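## Task

Fetch the small yellow sponge from the shelving at the far end of the aisle and set it down on the desk. The robot must not topple or be left leaning. The sponge counts only if it rests on the desk by itself, not held there by the robot.

## Robot and tools

ROBOT. A LinearBot: a base that can drive in any direction, with a column about 1.75 m high. A carriage rides the column over 1.0 m of travel (lift_m) and holds two identical six-joint arms, each with a two-finger gripper. Arm bases sit roughly 0.57 m + lift_m above the floor, at x 0.27 m and y +0.33 m (left) or -0.33 m (right) on the carriage; carriage parts hang about 0.15 m lower. A hand reaches about 0.78 m from its shoulder but only about 0.38 m below its arm base. The hand is about 0.16 m long, 0.1 m wide, 0.14 m when open. Parked arm: joints 1-6 = 0, 0.05, 0.05, 1.45, 0, 0; the robot is then about 0.95 m wide and 0.7 m long. The wheel motors are weak (2 N m), so light pushes trigger contact_stop. Loose objects may occasionally get a brief outside nudge.

CAMERAS. carriage_camera is fixed on the carriage, facing forward, tilted about 20 degrees down. left_wrist_camera and right_wrist_camera look out beyond the fingertips. All images are 896x504 pixels.

FRAMES. Base frame: origin on the floor below the base centre, x forward, y left, z up. left_hand and right_hand are given in this frame as the point midway between that hand's pads. quat_wxyz rotates base axes into hand axes; hand z runs along the fingers and the fingers open along hand y. A hand pointing straight up with joints 1, 5, 6 at 0 reads (1, 0, 0, 0). base_odometry is relative to where the base started; it counts wheel rotation only, so slip looks like travel. Heading is positive leftward, from -3.142 to 3.142.

execute_actions. Arguments: "actions", a list with one action or none; "cameras", a list drawn from carriage_camera, left_wrist_camera, right_wrist_camera, all. Omitting it, null or ["all"] returns every camera; [] returns none. An empty list only reports state and images. An action holds "base", "joints" or both; their motions start together and may end separately.
- "base" is a relative move, counted from the base's last reported position, and takes exactly one key: translate_m (metres, forward positive, -2 to 2), strafe_m (metres, left positive, -2 to 2) or rotate_rad (radians, counter-clockwise/left positive, -6.3 to 6.3).
- "joints" is one flat dictionary keyed by joint name, each arm's joints named separately (left_... and right_...). Every value is an absolute target, not an offset. lift_m: 0 to 1 m. jointN_rad values in radians: joint1 -2.617 to 3.054, yaw about vertical, 0 forward, positive left. joint2 0 to 3.141, shoulder: 0 upper arm level pointing back, 1.57 vertical, 3.14 level pointing forward. joint3 0 to 3.141, elbow: 0 folded, 3.14 straight. joint4 -1.57 to 1.57, wrist pitch, positive lifts the fingertips. joint5 -1.57 to 1.57, wrist yaw, positive swings fingertips to the right (opposite to joint1). joint6 -2.094 to 2.094, roll about the finger axis, positive clockwise viewed from the forearm. left_gripper_m / right_gripper_m: pad gap in metres, 0 to 0.093. Tolerances for "done": lift ±0.004, joints 1 ±0.02, 2 and 3 ±0.055, 4 ±0.04, 5 and 6 ±0.02, gripper ±0.004.
Arm joints move at up to 1.8 rad/s (1-3) and 2.7 rad/s (4-6); an action lasts at most 15 s. Anything left out of an action may keep driving toward an earlier target without the status showing it. An unknown key or out-of-range number rejects the entire call and nothing moves. Once a result reports a stop, later motion, wait and finished_scene calls in the same reply are skipped.

wait: "seconds" 0 to 10; commands nothing new, returns state and images.
zoom_image: "camera" plus "region" [x0, y0, x1, y1] in pixels of that camera's most recent full image, top-left origin, at most 504x504.
read_manual: optional "section" ("licences"); returns licence text only.
finished_scene: "scene" (1 or 2). Irreversible; call it only once the object sits on the desk stably and the hand has let go. Replying with no tool call ends all scenes.

RESULTS. base_status and joint_status describe how each motion of the last accepted action ended: done (for the base, wheels turned the commanded amount even if slipping; a 1-2 mm move may stop short yet say done), off_target (stopped away from target, may still push), contact_stop or time_out (target dropped, holds position), not_followed (a self-collision check withheld that arm's targets; a "joint command not followed" line with a cause appears, and the targets may be retried on later actions), limit_stop_at_motor_heat (resend the target). on_its_own covers what the call did not command; "held at" is a held target, not a position. motor_effort is percent of maximum, positive toward higher joint values, with the action's peak in brackets; readings carry sizeable fixed and random error. A lift effort that keeps dropping while lowering means a hand or load is resting on something. drive_wheels (ignore sign) staying higher at rest than after a free move means the base is still pressing. Joint torques are raw drive outputs with offsets and noise. A holding gripper normally reports off_target. Watch for MOTOR HOT, OVER-TEMPERATURE FAULT and ARM HIT lines.

CAUTIONS.
- Tipping: nothing halts a fall and the robot cannot right itself. Risk grows with a high carriage, extended arms, loads, pulling, and abrupt drive stops; about 1.5 kg per hand with both arms forward can tip it. Only images reveal a lean.
- Collisions: after an obstacle stops a drive, back off about 0.2 m along the way you came (or rotate back), again if still pressed. The base can slip under a table edge that the column then strikes; reversing into such an edge can tip it. Arms are unmonitored while turning and often when arm joints are commanded; the base may roll up to 0.3 m after an arm touch. Arms and grippers have no contact stop and snap to targets once freed.
- Arm on arm: never let arms strike or press each other hard. If an arm is withheld, move that arm clear alone first, then the other in a later action.
- Hand readings drift at long reach; a level hand sags 10-17 cm per kg; a fully stretched arm may not lift 1 kg. Grip force is about 45-60 N per pad.
- Heat: stretched arms heat quickly, even empty. Warning at 75 °C; at 90 °C that arm halts 10 s; at 100 °C it goes limp and drops.
- Avoid drops, slips, slams and hard pushes; don't knock items off shelves.

Each tool is called after "Request:" in YAML: its name, and indented under it one key for each argument.

## Session

Request:
execute_actions:
  actions: []

Scene clock: 0.00 s.
Joint torques (N m, as the arm reports them, + toward a larger angle): no reading
base_odometry: x=+0.000 y=+0.000 heading=+0.000 (m, m, rad; odometry frame)
base_status: not commanded
joint_positions: lift_m=+0.298 left_joint1_rad=+0.014 left_joint2_rad=+0.057 left_joint3_rad=+0.039 left_joint4_rad=+1.426 left_joint5_rad=-0.004 left_joint6_rad=-0.018 left_gripper_m=+0.094 right_joint1_rad=+0.015 right_joint2_rad=+0.064 right_joint3_rad=+0.059 right_joint4_rad=+1.496 right_joint5_rad=-0.044 right_joint6_rad=-0.029 right_gripper_m=+0.095
joint_status: not commanded
motor_effort: lift_m=+18 drive_wheels=-1 (%)
left_hand: x=+0.3113 y=+0.3512 z=+1.3106 quat_wxyz=(+0.997, -0.003, +0.081, -0.002) (m; base frame)
right_hand: x=+0.2900 y=-0.3419 z=+1.3180 quat_wxyz=(+0.999, -0.023, +0.039, -0.006) (m; base frame)
pictures: carriage_camera, left_wrist_camera, right_wrist_camera
Images, in order (width x height): carriage_camera 896x504, left_wrist_camera 896x504, right_wrist_camera 896x504.

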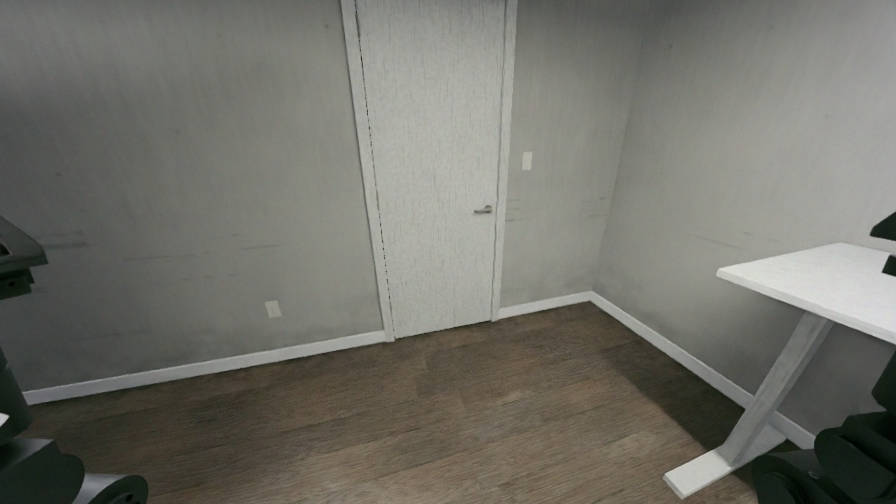

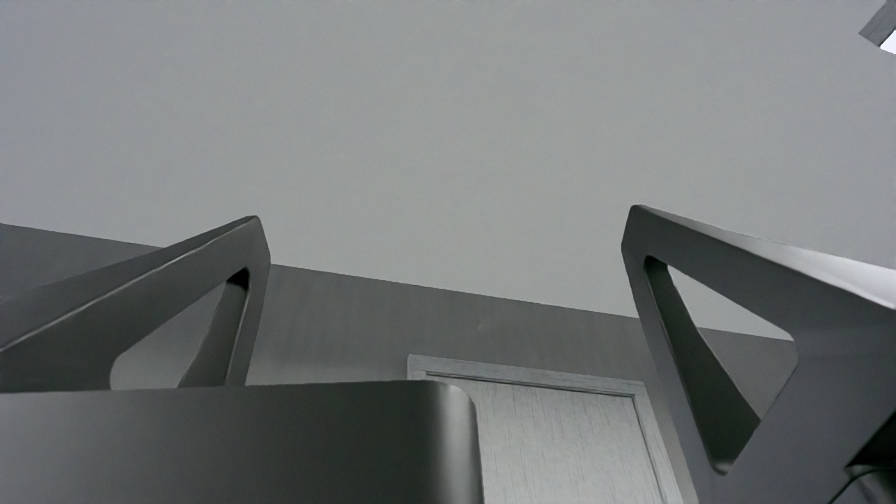

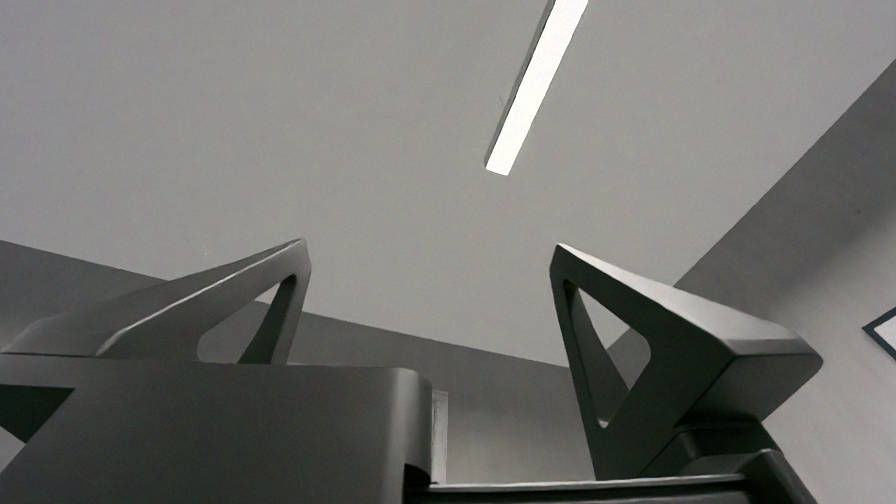

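Request:
execute_actions:
  actions:
    - {"base": {"rotate_rad": 1.2}}
  cameras: ["carriage_camera"]

Scene clock: 19.00 s.
Joint torques (N m, as the arm reports them, + toward a larger angle): left_arm=[ 0.19  5.05  6.78 -0.18  0.08 -0.02] | right_arm=[-0.42  4.15  6.35 -0.2   0.05  0.07]
base_odometry: x=+0.000 y=+0.000 heading=+1.199 (m, m, rad; odometry frame)
base_status: done
joint_positions: lift_m=+0.298 left_joint1_rad=+0.014 left_joint2_rad=+0.057 left_joint3_rad=+0.039 left_joint4_rad=+1.426 left_joint5_rad=-0.004 left_joint6_rad=-0.018 left_gripper_m=+0.094 right_joint1_rad=+0.015 right_joint2_rad=+0.064 right_joint3_rad=+0.059 right_joint4_rad=+1.495 right_joint5_rad=-0.044 right_joint6_rad=-0.029 right_gripper_m=+0.095
joint_status: not commanded
motor_effort: lift_m=+20(16) drive_wheels=+10(28) (%)
left_hand: x=+0.3113 y=+0.3512 z=+1.3106 quat_wxyz=(+0.997, -0.003, +0.081, -0.002) (m; base frame)
right_hand: x=+0.2902 y=-0.3419 z=+1.3180 quat_wxyz=(+0.999, -0.023, +0.040, -0.006) (m; base frame)
pictures: carriage_camera
Images, in order (width x height): carriage_camera 896x504.

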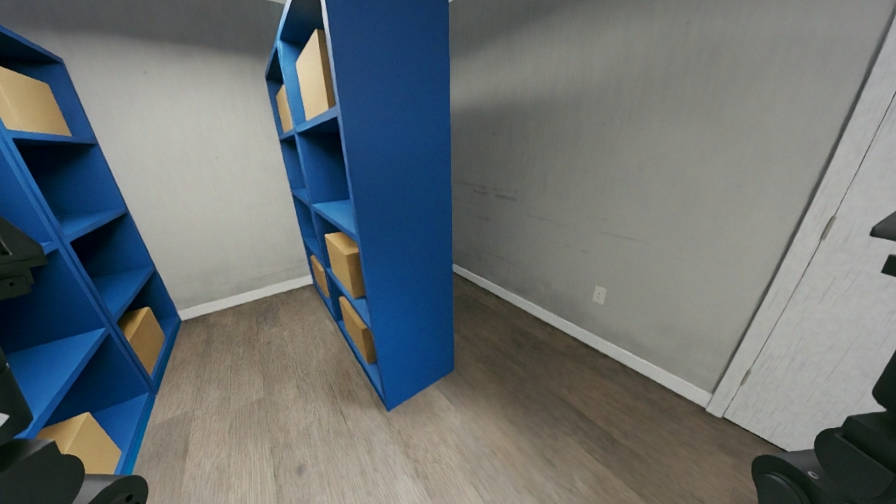

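Request:
execute_actions:
  actions:
    - {"base": {"rotate_rad": 0.66}}
  cameras: ["carriage_camera"]

Scene clock: 35.57 s.
Joint torques (N m, as the arm reports them, + toward a larger angle): left_arm=[ 0.17  5.04  6.75 -0.19  0.08 -0.02] | right_arm=[-0.42  4.18  6.37 -0.21  0.05  0.07]
base_odometry: x=+0.000 y=+0.000 heading=+1.858 (m, m, rad; odometry frame)
base_status: done
joint_positions: lift_m=+0.298 left_joint1_rad=+0.014 left_joint2_rad=+0.057 left_joint3_rad=+0.039 left_joint4_rad=+1.426 left_joint5_rad=-0.004 left_joint6_rad=-0.018 left_gripper_m=+0.094 right_joint1_rad=+0.015 right_joint2_rad=+0.064 right_joint3_rad=+0.059 right_joint4_rad=+1.496 right_joint5_rad=-0.044 right_joint6_rad=-0.029 right_gripper_m=+0.095
joint_status: not commanded
motor_effort: lift_m=+19(18) drive_wheels=+9(29) (%)
left_hand: x=+0.3113 y=+0.3512 z=+1.3106 quat_wxyz=(+0.997, -0.003, +0.081, -0.002) (m; base frame)
right_hand: x=+0.2902 y=-0.3419 z=+1.3180 quat_wxyz=(+0.999, -0.023, +0.039, -0.006) (m; base frame)
pictures: carriage_camera
Images, in order (width x height): carriage_camera 896x504.

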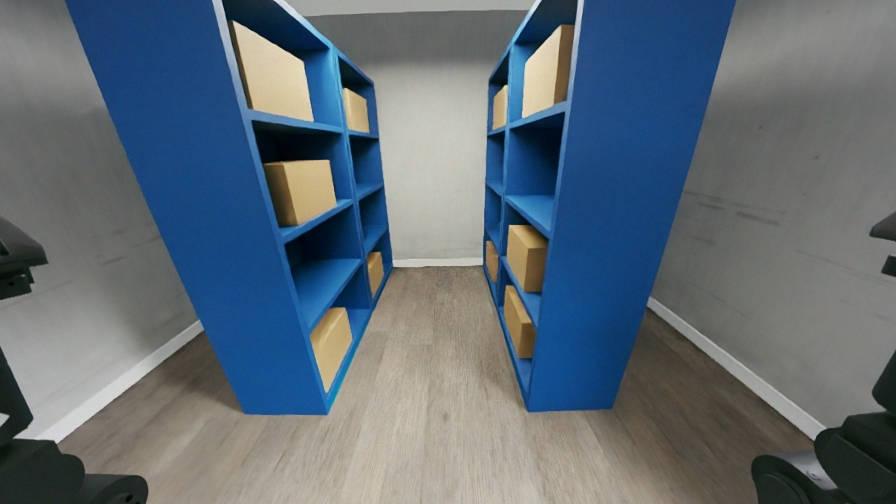

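Request:
zoom_image:
  camera: "carriage_camera"
  region: [300, 40, 580, 320]

Request:
zoom_image:
  camera: "carriage_camera"
  region: [220, 240, 660, 440]

Region (300, 40, 580, 320) of carriage_camera's 896x504 image, scaled by 1.800, with more detail than that image has.

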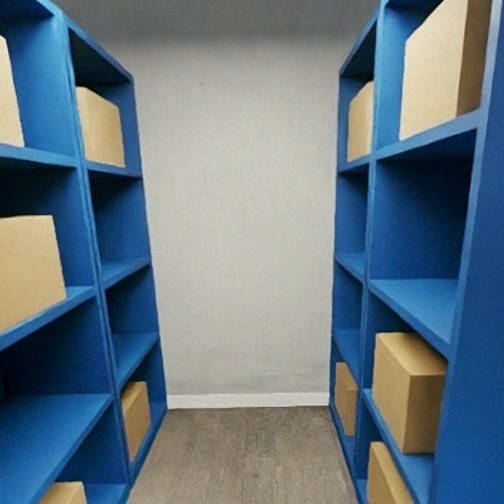

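Region (220, 240, 660, 440) of carriage_camera's 896x504 image, scaled by 1.145, with more detail than that image has; it fills the top 229 rows of this view, and the rest is white.

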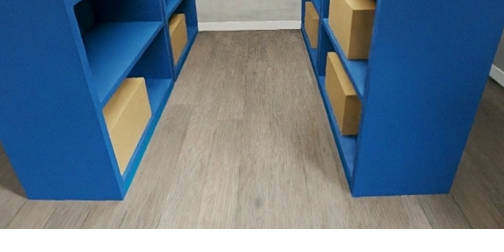

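Request:
execute_actions:
  actions:
    - {"base": {"translate_m": 0.65}}
  cameras: ["carriage_camera"]

Scene clock: 99.00 s.
Joint torques (N m, as the arm reports them, + toward a larger angle): left_arm=[ 0.17  5.03  6.79 -0.18  0.08 -0.02] | right_arm=[-0.42  4.12  6.38 -0.21  0.05  0.07]
base_odometry: x=-0.185 y=+0.623 heading=+1.859 (m, m, rad; odometry frame)
base_status: done
joint_positions: lift_m=+0.298 left_joint1_rad=+0.014 left_joint2_rad=+0.057 left_joint3_rad=+0.039 left_joint4_rad=+1.426 left_joint5_rad=-0.004 left_joint6_rad=-0.018 left_gripper_m=+0.094 right_joint1_rad=+0.015 right_joint2_rad=+0.064 right_joint3_rad=+0.059 right_joint4_rad=+1.497 right_joint5_rad=-0.044 right_joint6_rad=-0.029 right_gripper_m=+0.095
joint_status: not commanded
motor_effort: lift_m=+16(15) drive_wheels=-6(30) (%)
left_hand: x=+0.3113 y=+0.3512 z=+1.3106 quat_wxyz=(+0.997, -0.003, +0.081, -0.002) (m; base frame)
right_hand: x=+0.2899 y=-0.3419 z=+1.3180 quat_wxyz=(+0.999, -0.023, +0.039, -0.006) (m; base frame)
pictures: carriage_camera
Images, in order (width x height): carriage_camera 896x504.

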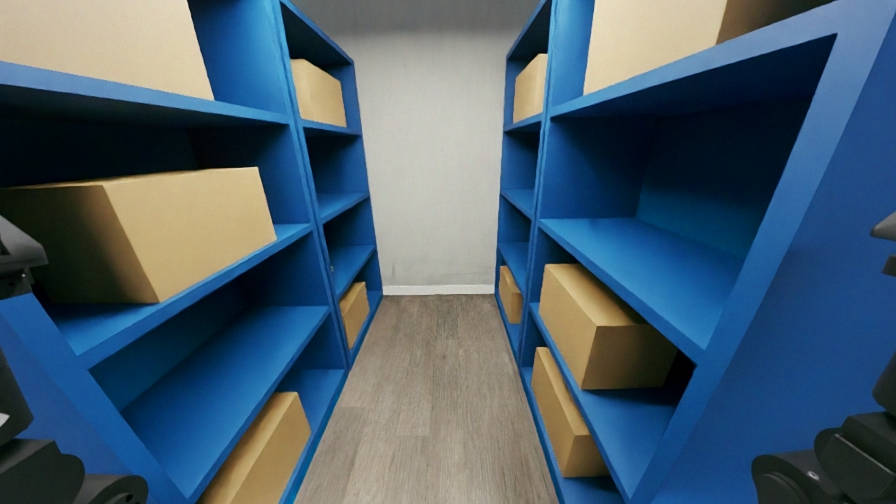

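Request:
zoom_image:
  camera: "carriage_camera"
  region: [290, 170, 410, 380]

Request:
zoom_image:
  camera: "carriage_camera"
  region: [470, 100, 600, 380]

Region (290, 170, 410, 380) of carriage_camera's 896x504 image, scaled by 2.400, with more detail than that image has; it fills the left 288 columns of this view, and the rest is white.

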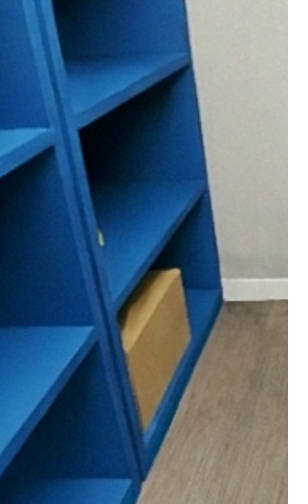

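Region (470, 100, 600, 380) of carriage_camera's 896x504 image, scaled by 1.800, with more detail than that image has; it fills the left 234 columns of this view, and the rest is white.

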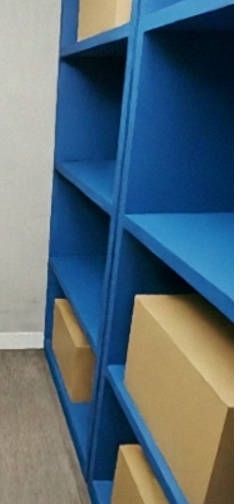

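Request:
execute_actions:
  actions:
    - {"base": {"strafe_m": 0.09}, "joints": {"lift_m": 0.0}}
  cameras: []

Request:
execute_actions:
  actions:
    - {"base": {"rotate_rad": 1.56}}
  cameras: ["carriage_camera"]

Scene clock: 190.73 s.
Joint torques (N m, as the arm reports them, + toward a larger angle): left_arm=[ 0.15  5.05  6.78 -0.19  0.07 -0.02] | right_arm=[-0.39  4.16  6.45 -0.2   0.06  0.07]
base_odometry: x=-0.271 y=+0.598 heading=+1.859 (m, m, rad; odometry frame)
base_status: done
joint_positions: lift_m=+0.000 left_joint1_rad=+0.014 left_joint2_rad=+0.057 left_joint3_rad=+0.039 left_joint4_rad=+1.427 left_joint5_rad=-0.004 left_joint6_rad=-0.018 left_gripper_m=+0.094 right_joint1_rad=+0.015 right_joint2_rad=+0.064 right_joint3_rad=+0.059 right_joint4_rad=+1.496 right_joint5_rad=-0.044 right_joint6_rad=-0.029 right_gripper_m=+0.095
joint_status: all done
motor_effort: lift_m=+15(18) drive_wheels=-3(24) (%)
left_hand: x=+0.3112 y=+0.3512 z=+1.0132 quat_wxyz=(+0.997, -0.003, +0.081, -0.002) (m; base frame)
right_hand: x=+0.2901 y=-0.3419 z=+1.0206 quat_wxyz=(+0.999, -0.023, +0.039, -0.006) (m; base frame)
pictures: none
No camera images: the call's "cameras" was empty. Leave "cameras" out to get every camera's image.

Scene clock: 193.83 s.
Joint torques (N m, as the arm reports them, + toward a larger angle): left_arm=[ 0.18  5.    6.81 -0.18  0.08 -0.02] | right_arm=[-0.41  4.17  6.35 -0.18  0.05  0.07]
base_odometry: x=-0.271 y=+0.598 heading=-2.866 (m, m, rad; odometry frame)
base_status: done
joint_positions: lift_m=+0.000 left_joint1_rad=+0.014 left_joint2_rad=+0.057 left_joint3_rad=+0.039 left_joint4_rad=+1.427 left_joint5_rad=-0.004 left_joint6_rad=-0.018 left_gripper_m=+0.094 right_joint1_rad=+0.015 right_joint2_rad=+0.064 right_joint3_rad=+0.059 right_joint4_rad=+1.495 right_joint5_rad=-0.044 right_joint6_rad=-0.029 right_gripper_m=+0.095
joint_status: not commanded
motor_effort: lift_m=+15(15) drive_wheels=+10(27) (%)
left_hand: x=+0.3112 y=+0.3512 z=+1.0132 quat_wxyz=(+0.997, -0.003, +0.081, -0.002) (m; base frame)
right_hand: x=+0.2902 y=-0.3419 z=+1.0206 quat_wxyz=(+0.999, -0.023, +0.040, -0.006) (m; base frame)
pictures: carriage_camera
Images, in order (width x height): carriage_camera 896x504.

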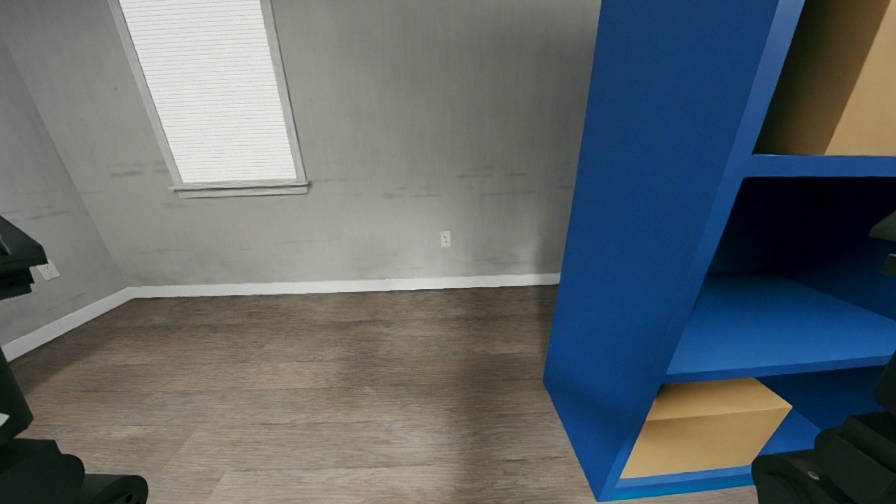

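Request:
execute_actions:
  actions:
    - {"base": {"strafe_m": -0.8}}
  cameras: ["carriage_camera"]

Scene clock: 227.17 s.
Joint torques (N m, as the arm reports them, + toward a larger angle): left_arm=[ 0.17  5.05  6.78 -0.19  0.08 -0.02] | right_arm=[-0.41  4.17  6.35 -0.19  0.05  0.07]
base_odometry: x=-0.490 y=+1.368 heading=-2.865 (m, m, rad; odometry frame)
base_status: done
joint_positions: lift_m=+0.000 left_joint1_rad=+0.014 left_joint2_rad=+0.057 left_joint3_rad=+0.039 left_joint4_rad=+1.427 left_joint5_rad=-0.004 left_joint6_rad=-0.018 left_gripper_m=+0.094 right_joint1_rad=+0.015 right_joint2_rad=+0.064 right_joint3_rad=+0.059 right_joint4_rad=+1.495 right_joint5_rad=-0.044 right_joint6_rad=-0.029 right_gripper_m=+0.095
joint_status: not commanded
motor_effort: lift_m=+18(18) drive_wheels=-6(29) (%)
left_hand: x=+0.3112 y=+0.3512 z=+1.0132 quat_wxyz=(+0.997, -0.003, +0.081, -0.002) (m; base frame)
right_hand: x=+0.2902 y=-0.3419 z=+1.0206 quat_wxyz=(+0.999, -0.023, +0.040, -0.006) (m; base frame)
pictures: carriage_camera
Images, in order (width x height): carriage_camera 896x504.

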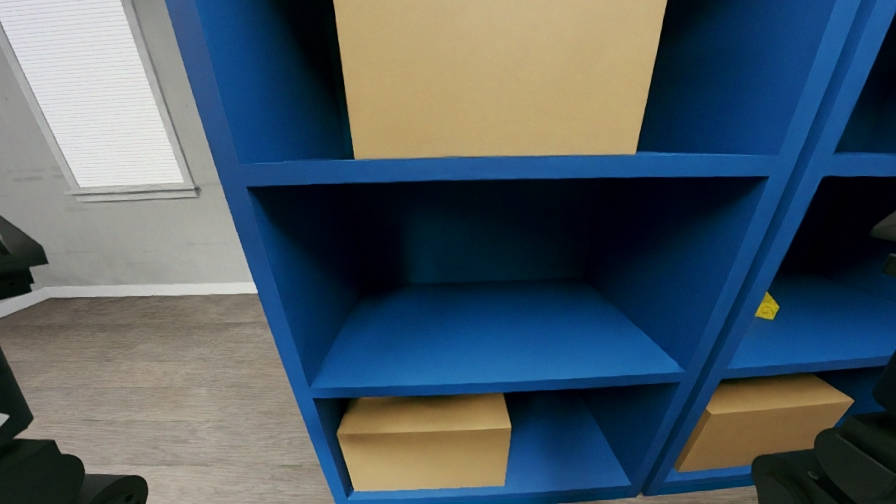

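Request:
execute_actions:
  actions:
    - {"base": {"strafe_m": -0.62}}
  cameras: ["carriage_camera"]

Scene clock: 250.63 s.
Joint torques (N m, as the arm reports them, + toward a larger angle): left_arm=[ 0.17  5.03  6.78 -0.19  0.08 -0.02] | right_arm=[-0.44  4.16  6.41 -0.19  0.05  0.07]
base_odometry: x=-0.660 y=+1.964 heading=-2.865 (m, m, rad; odometry frame)
base_status: done
joint_positions: lift_m=+0.000 left_joint1_rad=+0.014 left_joint2_rad=+0.057 left_joint3_rad=+0.039 left_joint4_rad=+1.427 left_joint5_rad=-0.004 left_joint6_rad=-0.018 left_gripper_m=+0.094 right_joint1_rad=+0.015 right_joint2_rad=+0.064 right_joint3_rad=+0.059 right_joint4_rad=+1.495 right_joint5_rad=-0.044 right_joint6_rad=-0.029 right_gripper_m=+0.095
joint_status: not commanded
motor_effort: lift_m=+16(16) drive_wheels=-5(29) (%)
left_hand: x=+0.3112 y=+0.3512 z=+1.0132 quat_wxyz=(+0.997, -0.003, +0.081, -0.002) (m; base frame)
right_hand: x=+0.2903 y=-0.3419 z=+1.0206 quat_wxyz=(+0.999, -0.023, +0.040, -0.006) (m; base frame)
pictures: carriage_camera
Images, in order (width x height): carriage_camera 896x504.

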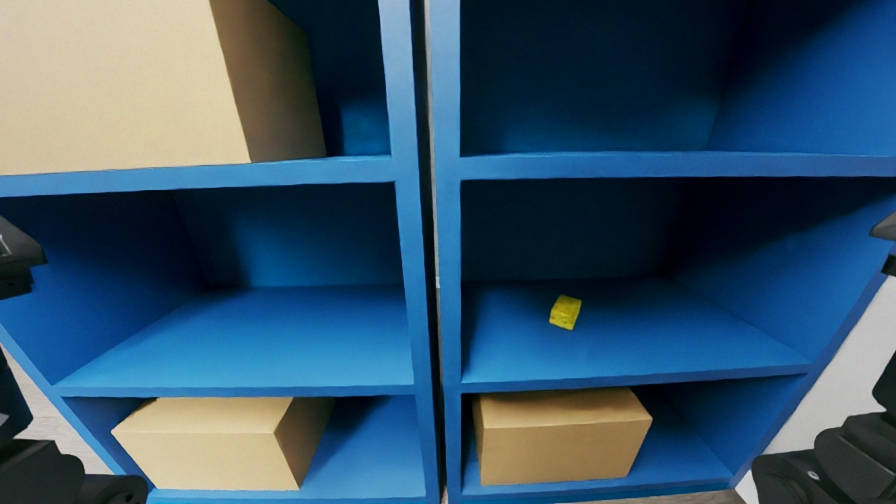

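Request:
zoom_image:
  camera: "carriage_camera"
  region: [520, 270, 620, 350]

Region (520, 270, 620, 350) of carriage_camera's 896x504 image, scaled by 5.040, with more detail than that image has; it fills the top 403 rows of this view, and the rest is white.

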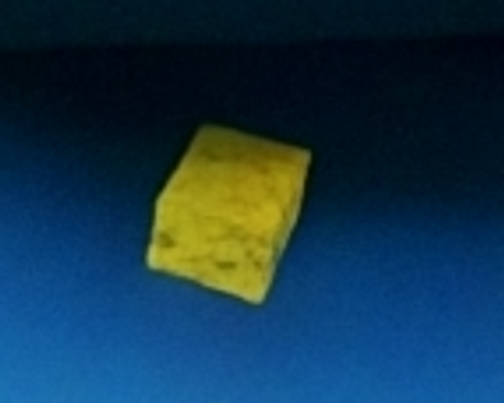

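Request:
execute_actions:
  actions:
    - {"base": {"strafe_m": 0.38}, "joints": {"right_joint1_rad": -0.61, "right_joint2_rad": 0.889, "right_joint3_rad": 0.261, "right_joint4_rad": 0.104, "right_joint5_rad": 0, "right_joint6_rad": 0, "right_gripper_m": 0.093}}
  cameras: ["carriage_camera", "right_wrist_camera"]

Scene clock: 373.47 s.
Joint torques (N m, as the arm reports them, + toward a larger angle): left_arm=[ 0.16  5.05  6.77 -0.19  0.08 -0.02] | right_arm=[-0.67 -0.74  7.91  1.79  0.07  0.12]
base_odometry: x=-0.556 y=+1.599 heading=-2.864 (m, m, rad; odometry frame)
base_status: done
joint_positions: lift_m=+0.000 left_joint1_rad=+0.014 left_joint2_rad=+0.057 left_joint3_rad=+0.039 left_joint4_rad=+1.426 left_joint5_rad=-0.004 left_joint6_rad=-0.018 left_gripper_m=+0.094 right_joint1_rad=-0.606 right_joint2_rad=+0.884 right_joint3_rad=+0.260 right_joint4_rad=+0.095 right_joint5_rad=-0.004 right_joint6_rad=-0.005 right_gripper_m=+0.093
joint_status: all done
motor_effort: lift_m=+20(14) drive_wheels=-7(36) (%)
left_hand: x=+0.3113 y=+0.3512 z=+1.0132 quat_wxyz=(+0.997, -0.003, +0.081, -0.002) (m; base frame)
right_hand: x=+0.5147 y=-0.5195 z=+0.6855 quat_wxyz=(+0.475, +0.256, +0.829, -0.148) (m; base frame)
pictures: carriage_camera, right_wrist_camera
Images, in order (width x height): carriage_camera 896x504, right_wrist_camera 896x504.

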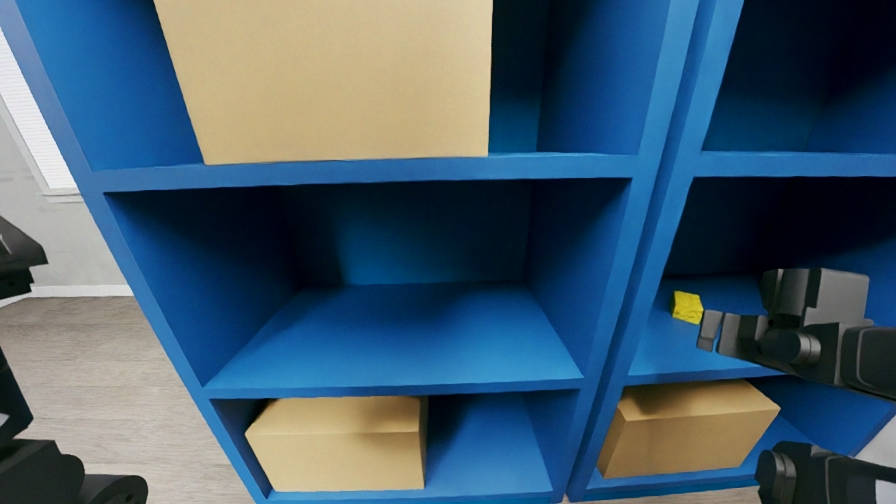

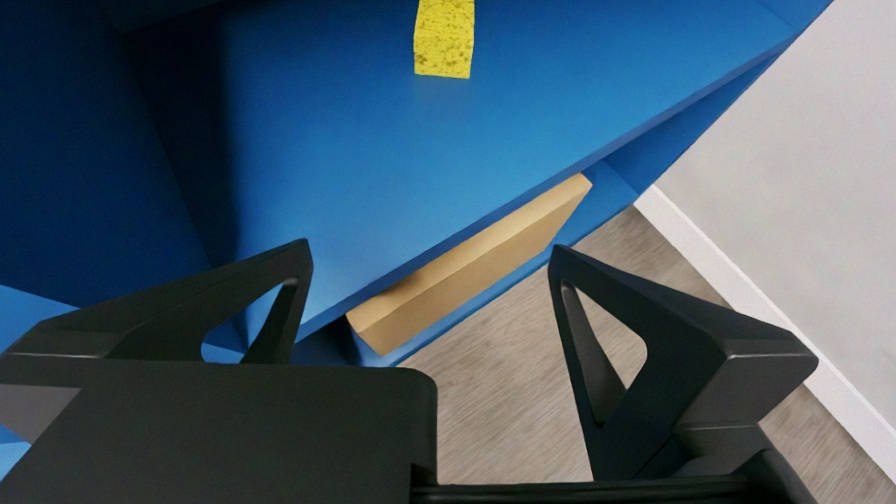

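Request:
execute_actions:
  actions:
    - {"joints": {"right_joint2_rad": 2.501, "right_joint3_rad": 1.795, "right_joint4_rad": 0.182}}
  cameras: ["carriage_camera", "right_wrist_camera"]

Scene clock: 384.07 s.
Joint torques (N m, as the arm reports them, + toward a larger angle): left_arm=[ 0.17  5.05  6.78 -0.19  0.08 -0.02] | right_arm=[ -0.73 -14.89   9.29   1.81   0.07   0.12]
base_odometry: x=-0.556 y=+1.599 heading=-2.864 (m, m, rad; odometry frame)
base_status: not commanded
joint_positions: lift_m=+0.000 left_joint1_rad=+0.014 left_joint2_rad=+0.057 left_joint3_rad=+0.039 left_joint4_rad=+1.426 left_joint5_rad=-0.004 left_joint6_rad=-0.018 left_gripper_m=+0.094 right_joint1_rad=-0.606 right_joint2_rad=+2.510 right_joint3_rad=+1.775 right_joint4_rad=+0.170 right_joint5_rad=-0.004 right_joint6_rad=-0.005 right_gripper_m=+0.093
joint_status: all done
motor_effort: lift_m=+14(16) drive_wheels=-7(7) (%)
left_hand: x=+0.3113 y=+0.3512 z=+1.0132 quat_wxyz=(+0.997, -0.003, +0.081, -0.002) (m; base frame)
right_hand: x=+0.8138 y=-0.7269 z=+0.6040 quat_wxyz=(+0.460, +0.258, +0.837, -0.143) (m; base frame)
pictures: carriage_camera, right_wrist_camera
Images, in order (width x height): carriage_camera 896x504, right_wrist_camera 896x504.

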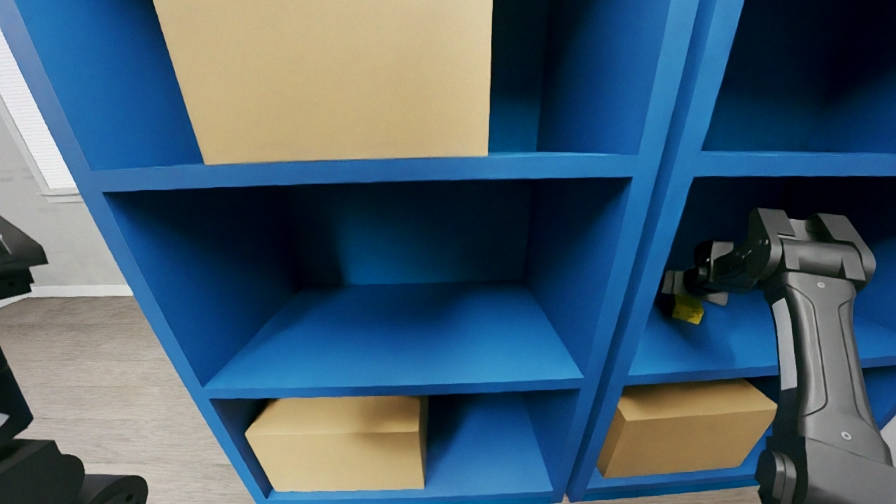

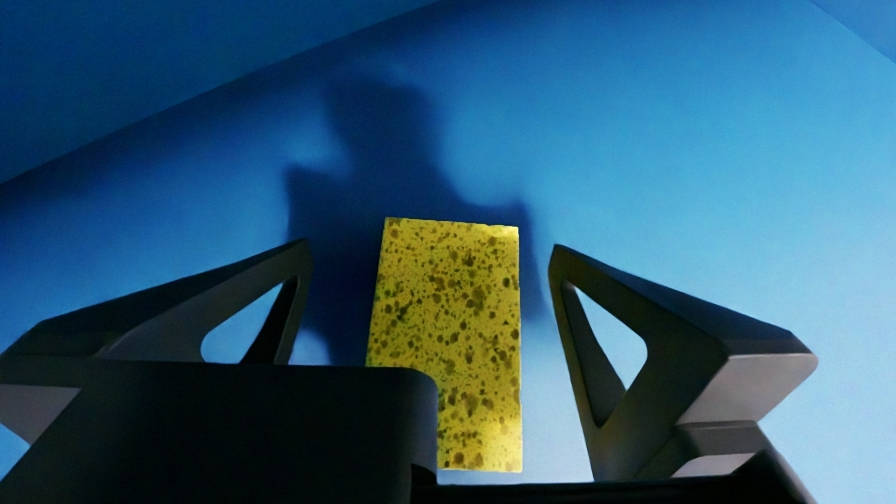

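Request:
execute_actions:
  actions:
    - {"joints": {"right_joint1_rad": -0.627, "right_joint2_rad": 2.546, "right_joint3_rad": 1.579, "right_joint4_rad": 0.443}}
  cameras: ["carriage_camera", "right_wrist_camera"]

Scene clock: 430.93 s.
Joint torques (N m, as the arm reports them, + toward a larger angle): left_arm=[ 0.18  5.06  6.78 -0.18  0.08 -0.02] | right_arm=[ -0.66 -14.1    6.51   1.84   0.06   0.08]
base_odometry: x=-0.556 y=+1.599 heading=-2.864 (m, m, rad; odometry frame)
base_status: not commanded
joint_positions: lift_m=+0.000 left_joint1_rad=+0.014 left_joint2_rad=+0.057 left_joint3_rad=+0.039 left_joint4_rad=+1.426 left_joint5_rad=-0.004 left_joint6_rad=-0.018 left_gripper_m=+0.094 right_joint1_rad=-0.623 right_joint2_rad=+2.554 right_joint3_rad=+1.581 right_joint4_rad=+0.426 right_joint5_rad=-0.004 right_joint6_rad=-0.002 right_gripper_m=+0.093
joint_status: all done
motor_effort: lift_m=+13(18) drive_wheels=-7(7) (%)
left_hand: x=+0.3113 y=+0.3512 z=+1.0132 quat_wxyz=(+0.997, -0.003, +0.081, -0.002) (m; base frame)
right_hand: x=+0.7867 y=-0.7213 z=+0.5499 quat_wxyz=(+0.467, +0.266, +0.830, -0.149) (m; base frame)
pictures: carriage_camera, right_wrist_camera
Images, in order (width x height): carriage_camera 896x504, right_wrist_camera 896x504.

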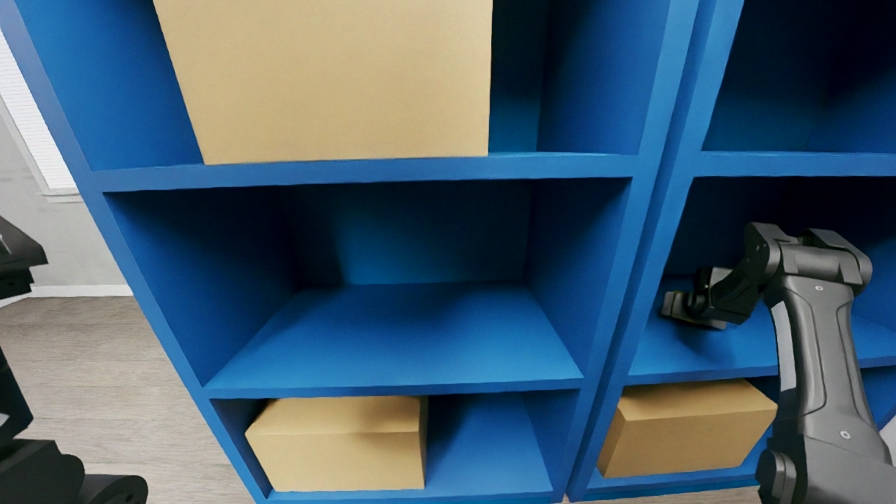

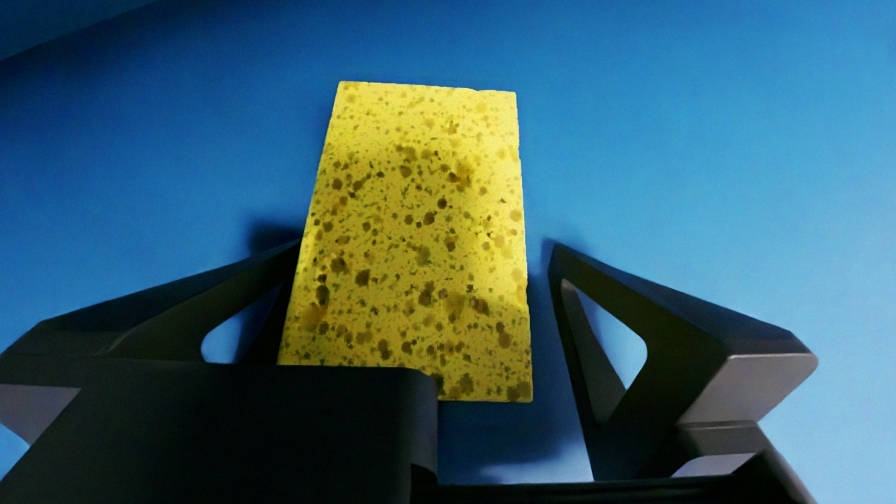

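Request:
execute_actions:
  actions:
    - {"joints": {"right_gripper_m": 0.045}}
  cameras: ["right_wrist_camera"]

Scene clock: 439.37 s.
Joint torques (N m, as the arm reports them, + toward a larger angle): left_arm=[ 0.18  5.04  6.78 -0.19  0.08 -0.02] | right_arm=[ -0.67 -14.14   6.59   1.84   0.07   0.09]
base_odometry: x=-0.556 y=+1.599 heading=-2.864 (m, m, rad; odometry frame)
base_status: not commanded
joint_positions: lift_m=+0.000 left_joint1_rad=+0.014 left_joint2_rad=+0.057 left_joint3_rad=+0.039 left_joint4_rad=+1.426 left_joint5_rad=-0.004 left_joint6_rad=-0.018 left_gripper_m=+0.094 right_joint1_rad=-0.623 right_joint2_rad=+2.554 right_joint3_rad=+1.581 right_joint4_rad=+0.426 right_joint5_rad=-0.004 right_joint6_rad=-0.002 right_gripper_m=+0.059
joint_status: right_gripper_m off_target (ended at +0.059, target +0.045)
motor_effort: lift_m=+18(15) drive_wheels=-7(7) (%)
left_hand: x=+0.3113 y=+0.3512 z=+1.0132 quat_wxyz=(+0.997, -0.003, +0.081, -0.002) (m; base frame)
right_hand: x=+0.7867 y=-0.7213 z=+0.5499 quat_wxyz=(+0.467, +0.266, +0.830, -0.149) (m; base frame)
pictures: right_wrist_camera
Images, in order (width x height): right_wrist_camera 896x504.

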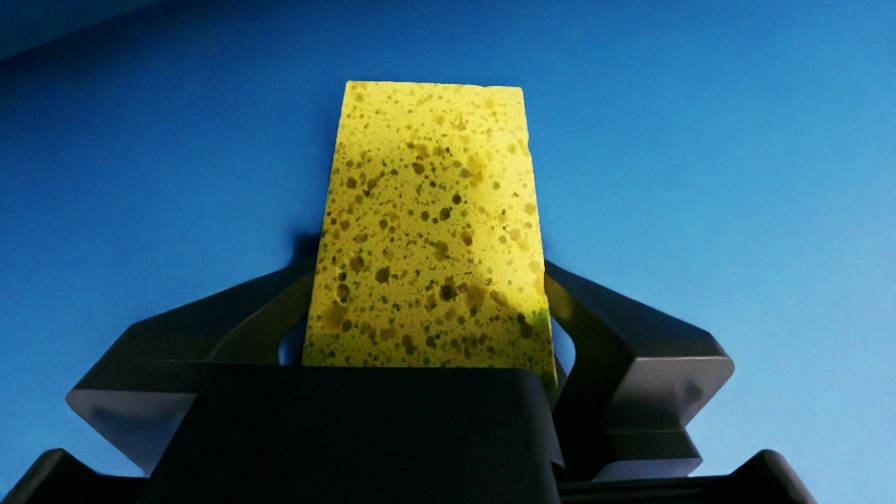

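Request:
execute_actions:
  actions:
    - {"joints": {"right_joint2_rad": 1.25, "right_joint3_rad": 0.1}}
  cameras: ["carriage_camera", "right_wrist_camera"]

Scene clock: 530.57 s.
Joint torques (N m, as the arm reports them, + toward a larger angle): left_arm=[ 0.17  5.05  6.77 -0.19  0.08 -0.02] | right_arm=[-0.66 -3.47  5.52  1.7   0.07  0.09]
base_odometry: x=-0.556 y=+1.599 heading=-2.864 (m, m, rad; odometry frame)
base_status: not commanded
joint_positions: lift_m=+0.000 left_joint1_rad=+0.014 left_joint2_rad=+0.057 left_joint3_rad=+0.039 left_joint4_rad=+1.426 left_joint5_rad=-0.004 left_joint6_rad=-0.018 left_gripper_m=+0.094 right_joint1_rad=-0.623 right_joint2_rad=+1.264 right_joint3_rad=+0.103 right_joint4_rad=+0.427 right_joint5_rad=-0.004 right_joint6_rad=-0.002 right_gripper_m=+0.059
joint_status: all done
motor_effort: lift_m=+17(19) drive_wheels=-7(7) (%)
left_hand: x=+0.3113 y=+0.3512 z=+1.0132 quat_wxyz=(+0.997, -0.003, +0.081, -0.002) (m; base frame)
right_hand: x=+0.4929 y=-0.5100 z=+0.5860 quat_wxyz=(+0.387, +0.279, +0.870, -0.123) (m; base frame)
pictures: carriage_camera, right_wrist_camera
Images, in order (width x height): carriage_camera 896x504, right_wrist_camera 896x504.

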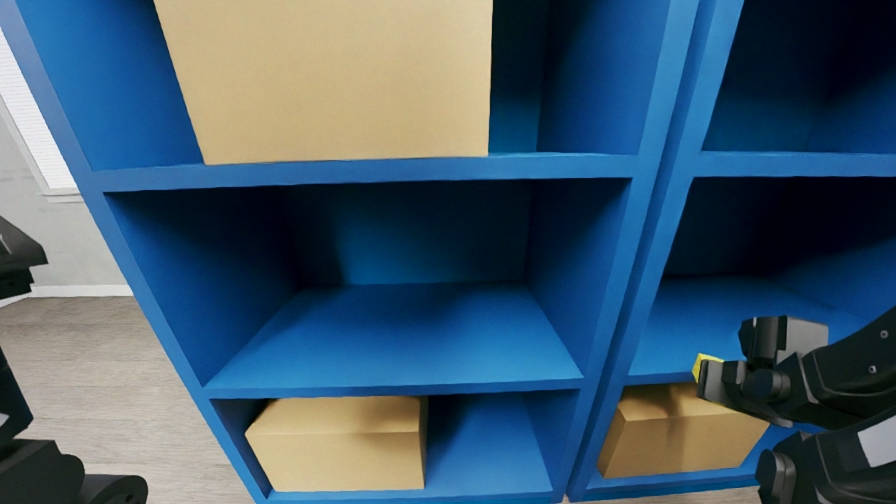

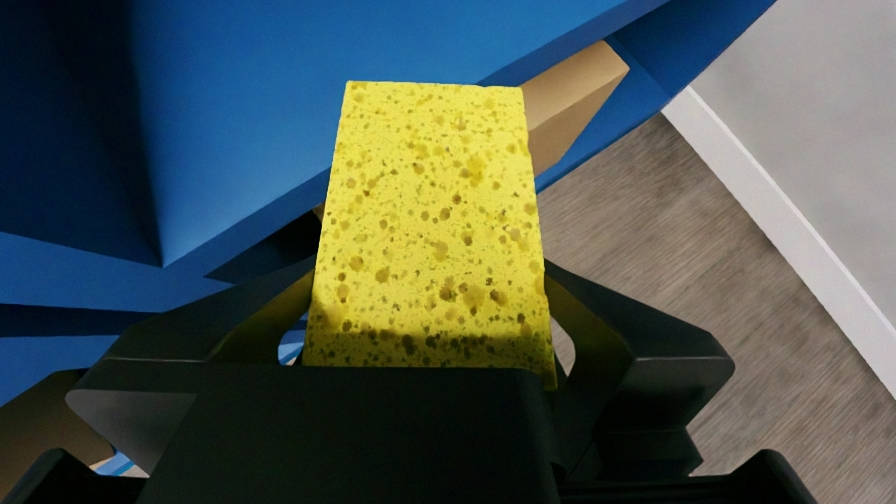

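Request:
execute_actions:
  actions:
    - {"base": {"strafe_m": 1.85}, "joints": {"right_joint4_rad": 0.05}}
  cameras: ["carriage_camera", "right_wrist_camera"]

Scene clock: 549.80 s.
Joint torques (N m, as the arm reports them, + toward a larger angle): left_arm=[ 0.17  5.09  6.76 -0.18  0.08 -0.02] | right_arm=[-0.66 -2.98  5.    1.15  0.06  0.09]
base_odometry: x=-0.046 y=-0.180 heading=-2.863 (m, m, rad; odometry frame)
base_status: done
joint_positions: lift_m=+0.000 left_joint1_rad=+0.014 left_joint2_rad=+0.057 left_joint3_rad=+0.039 left_joint4_rad=+1.426 left_joint5_rad=-0.004 left_joint6_rad=-0.018 left_gripper_m=+0.094 right_joint1_rad=-0.623 right_joint2_rad=+1.264 right_joint3_rad=+0.103 right_joint4_rad=+0.046 right_joint5_rad=-0.004 right_joint6_rad=-0.002 right_gripper_m=+0.059
joint_status: all done
motor_effort: lift_m=+13(19) drive_wheels=-6(30) (%)
left_hand: x=+0.3114 y=+0.3512 z=+1.0132 quat_wxyz=(+0.997, -0.003, +0.082, -0.002) (m; base frame)
right_hand: x=+0.4326 y=-0.4667 z=+0.5301 quat_wxyz=(+0.216, +0.297, +0.928, -0.068) (m; base frame)
pictures: carriage_camera, right_wrist_camera
Images, in order (width x height): carriage_camera 896x504, right_wrist_camera 896x504.

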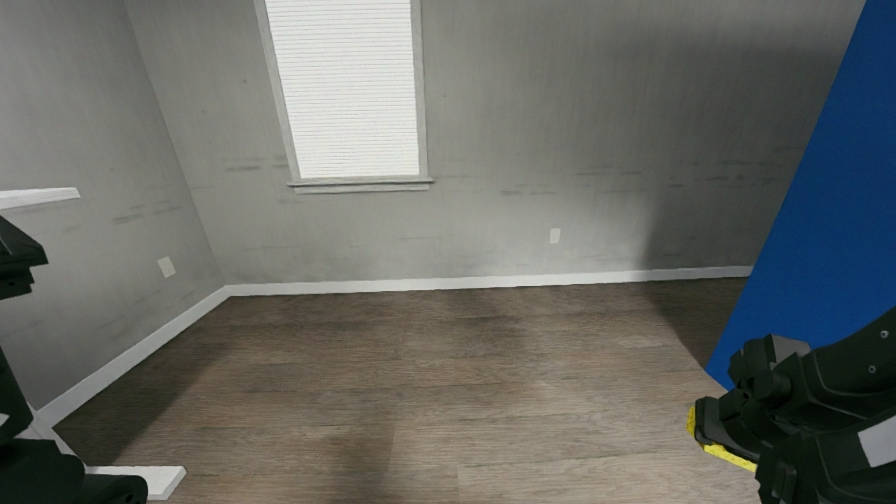

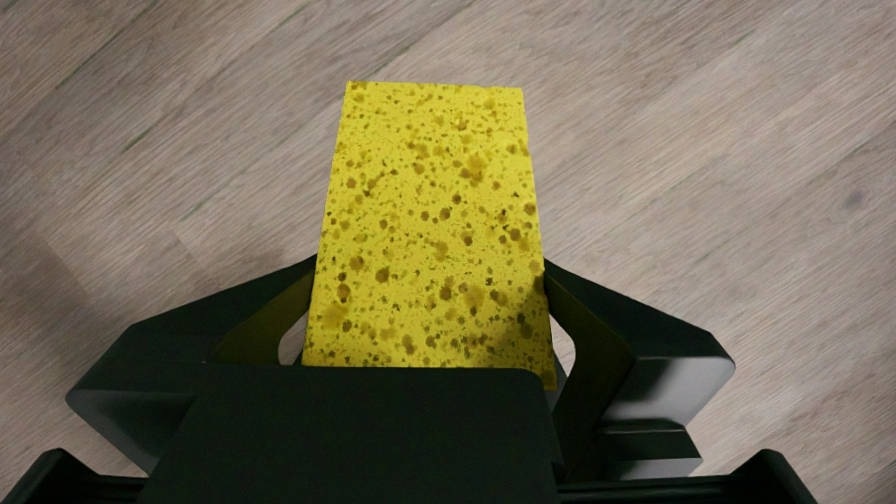

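Request:
execute_actions:
  actions:
    - {"base": {"rotate_rad": 1.57}, "joints": {"lift_m": 0.46, "right_joint1_rad": 0.0, "right_joint2_rad": 2.1, "right_joint3_rad": 0.865, "right_joint4_rad": 0.71}}
  cameras: ["carriage_camera", "right_wrist_camera"]

Scene clock: 578.20 s.
Joint torques (N m, as the arm reports them, + toward a larger angle): left_arm=[ 0.17  5.03  6.8  -0.16  0.08 -0.02] | right_arm=[-0.03 -9.61  6.28  1.75 -0.02  0.08]
base_odometry: x=-0.046 y=-0.180 heading=-1.294 (m, m, rad; odometry frame)
base_status: done
joint_positions: lift_m=+0.460 left_joint1_rad=+0.014 left_joint2_rad=+0.057 left_joint3_rad=+0.039 left_joint4_rad=+1.425 left_joint5_rad=-0.004 left_joint6_rad=-0.018 left_gripper_m=+0.094 right_joint1_rad=-0.004 right_joint2_rad=+2.102 right_joint3_rad=+0.856 right_joint4_rad=+0.705 right_joint5_rad=+0.004 right_joint6_rad=-0.002 right_gripper_m=+0.059
joint_status: all done
motor_effort: lift_m=+17(21) drive_wheels=+9(32) (%)
left_hand: x=+0.3116 y=+0.3512 z=+1.4729 quat_wxyz=(+0.997, -0.003, +0.082, -0.002) (m; base frame)
right_hand: x=+0.7683 y=-0.3526 z=+1.0474 quat_wxyz=(+0.492, +0.002, +0.871, -0.003) (m; base frame)
pictures: carriage_camera, right_wrist_camera
Images, in order (width x height): carriage_camera 896x504, right_wrist_camera 896x504.

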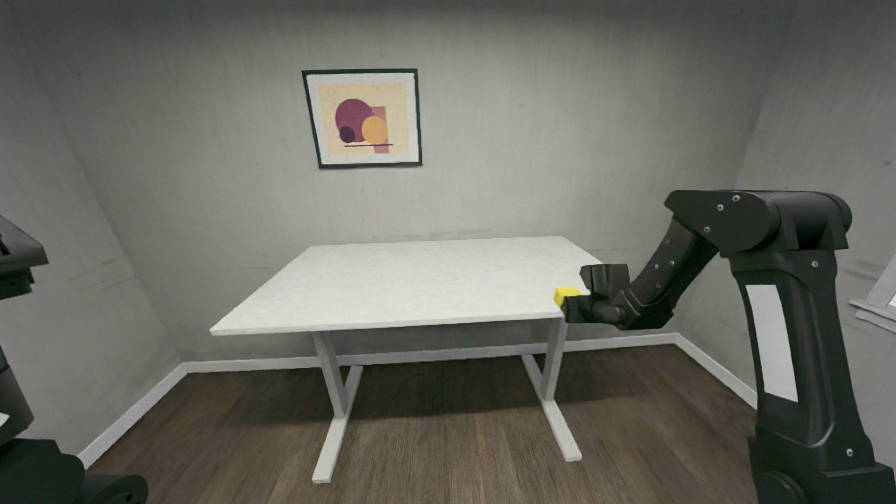

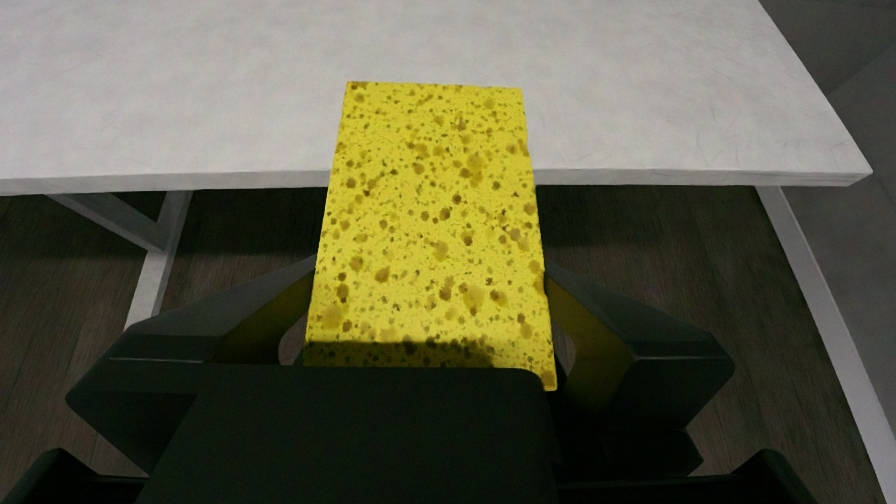

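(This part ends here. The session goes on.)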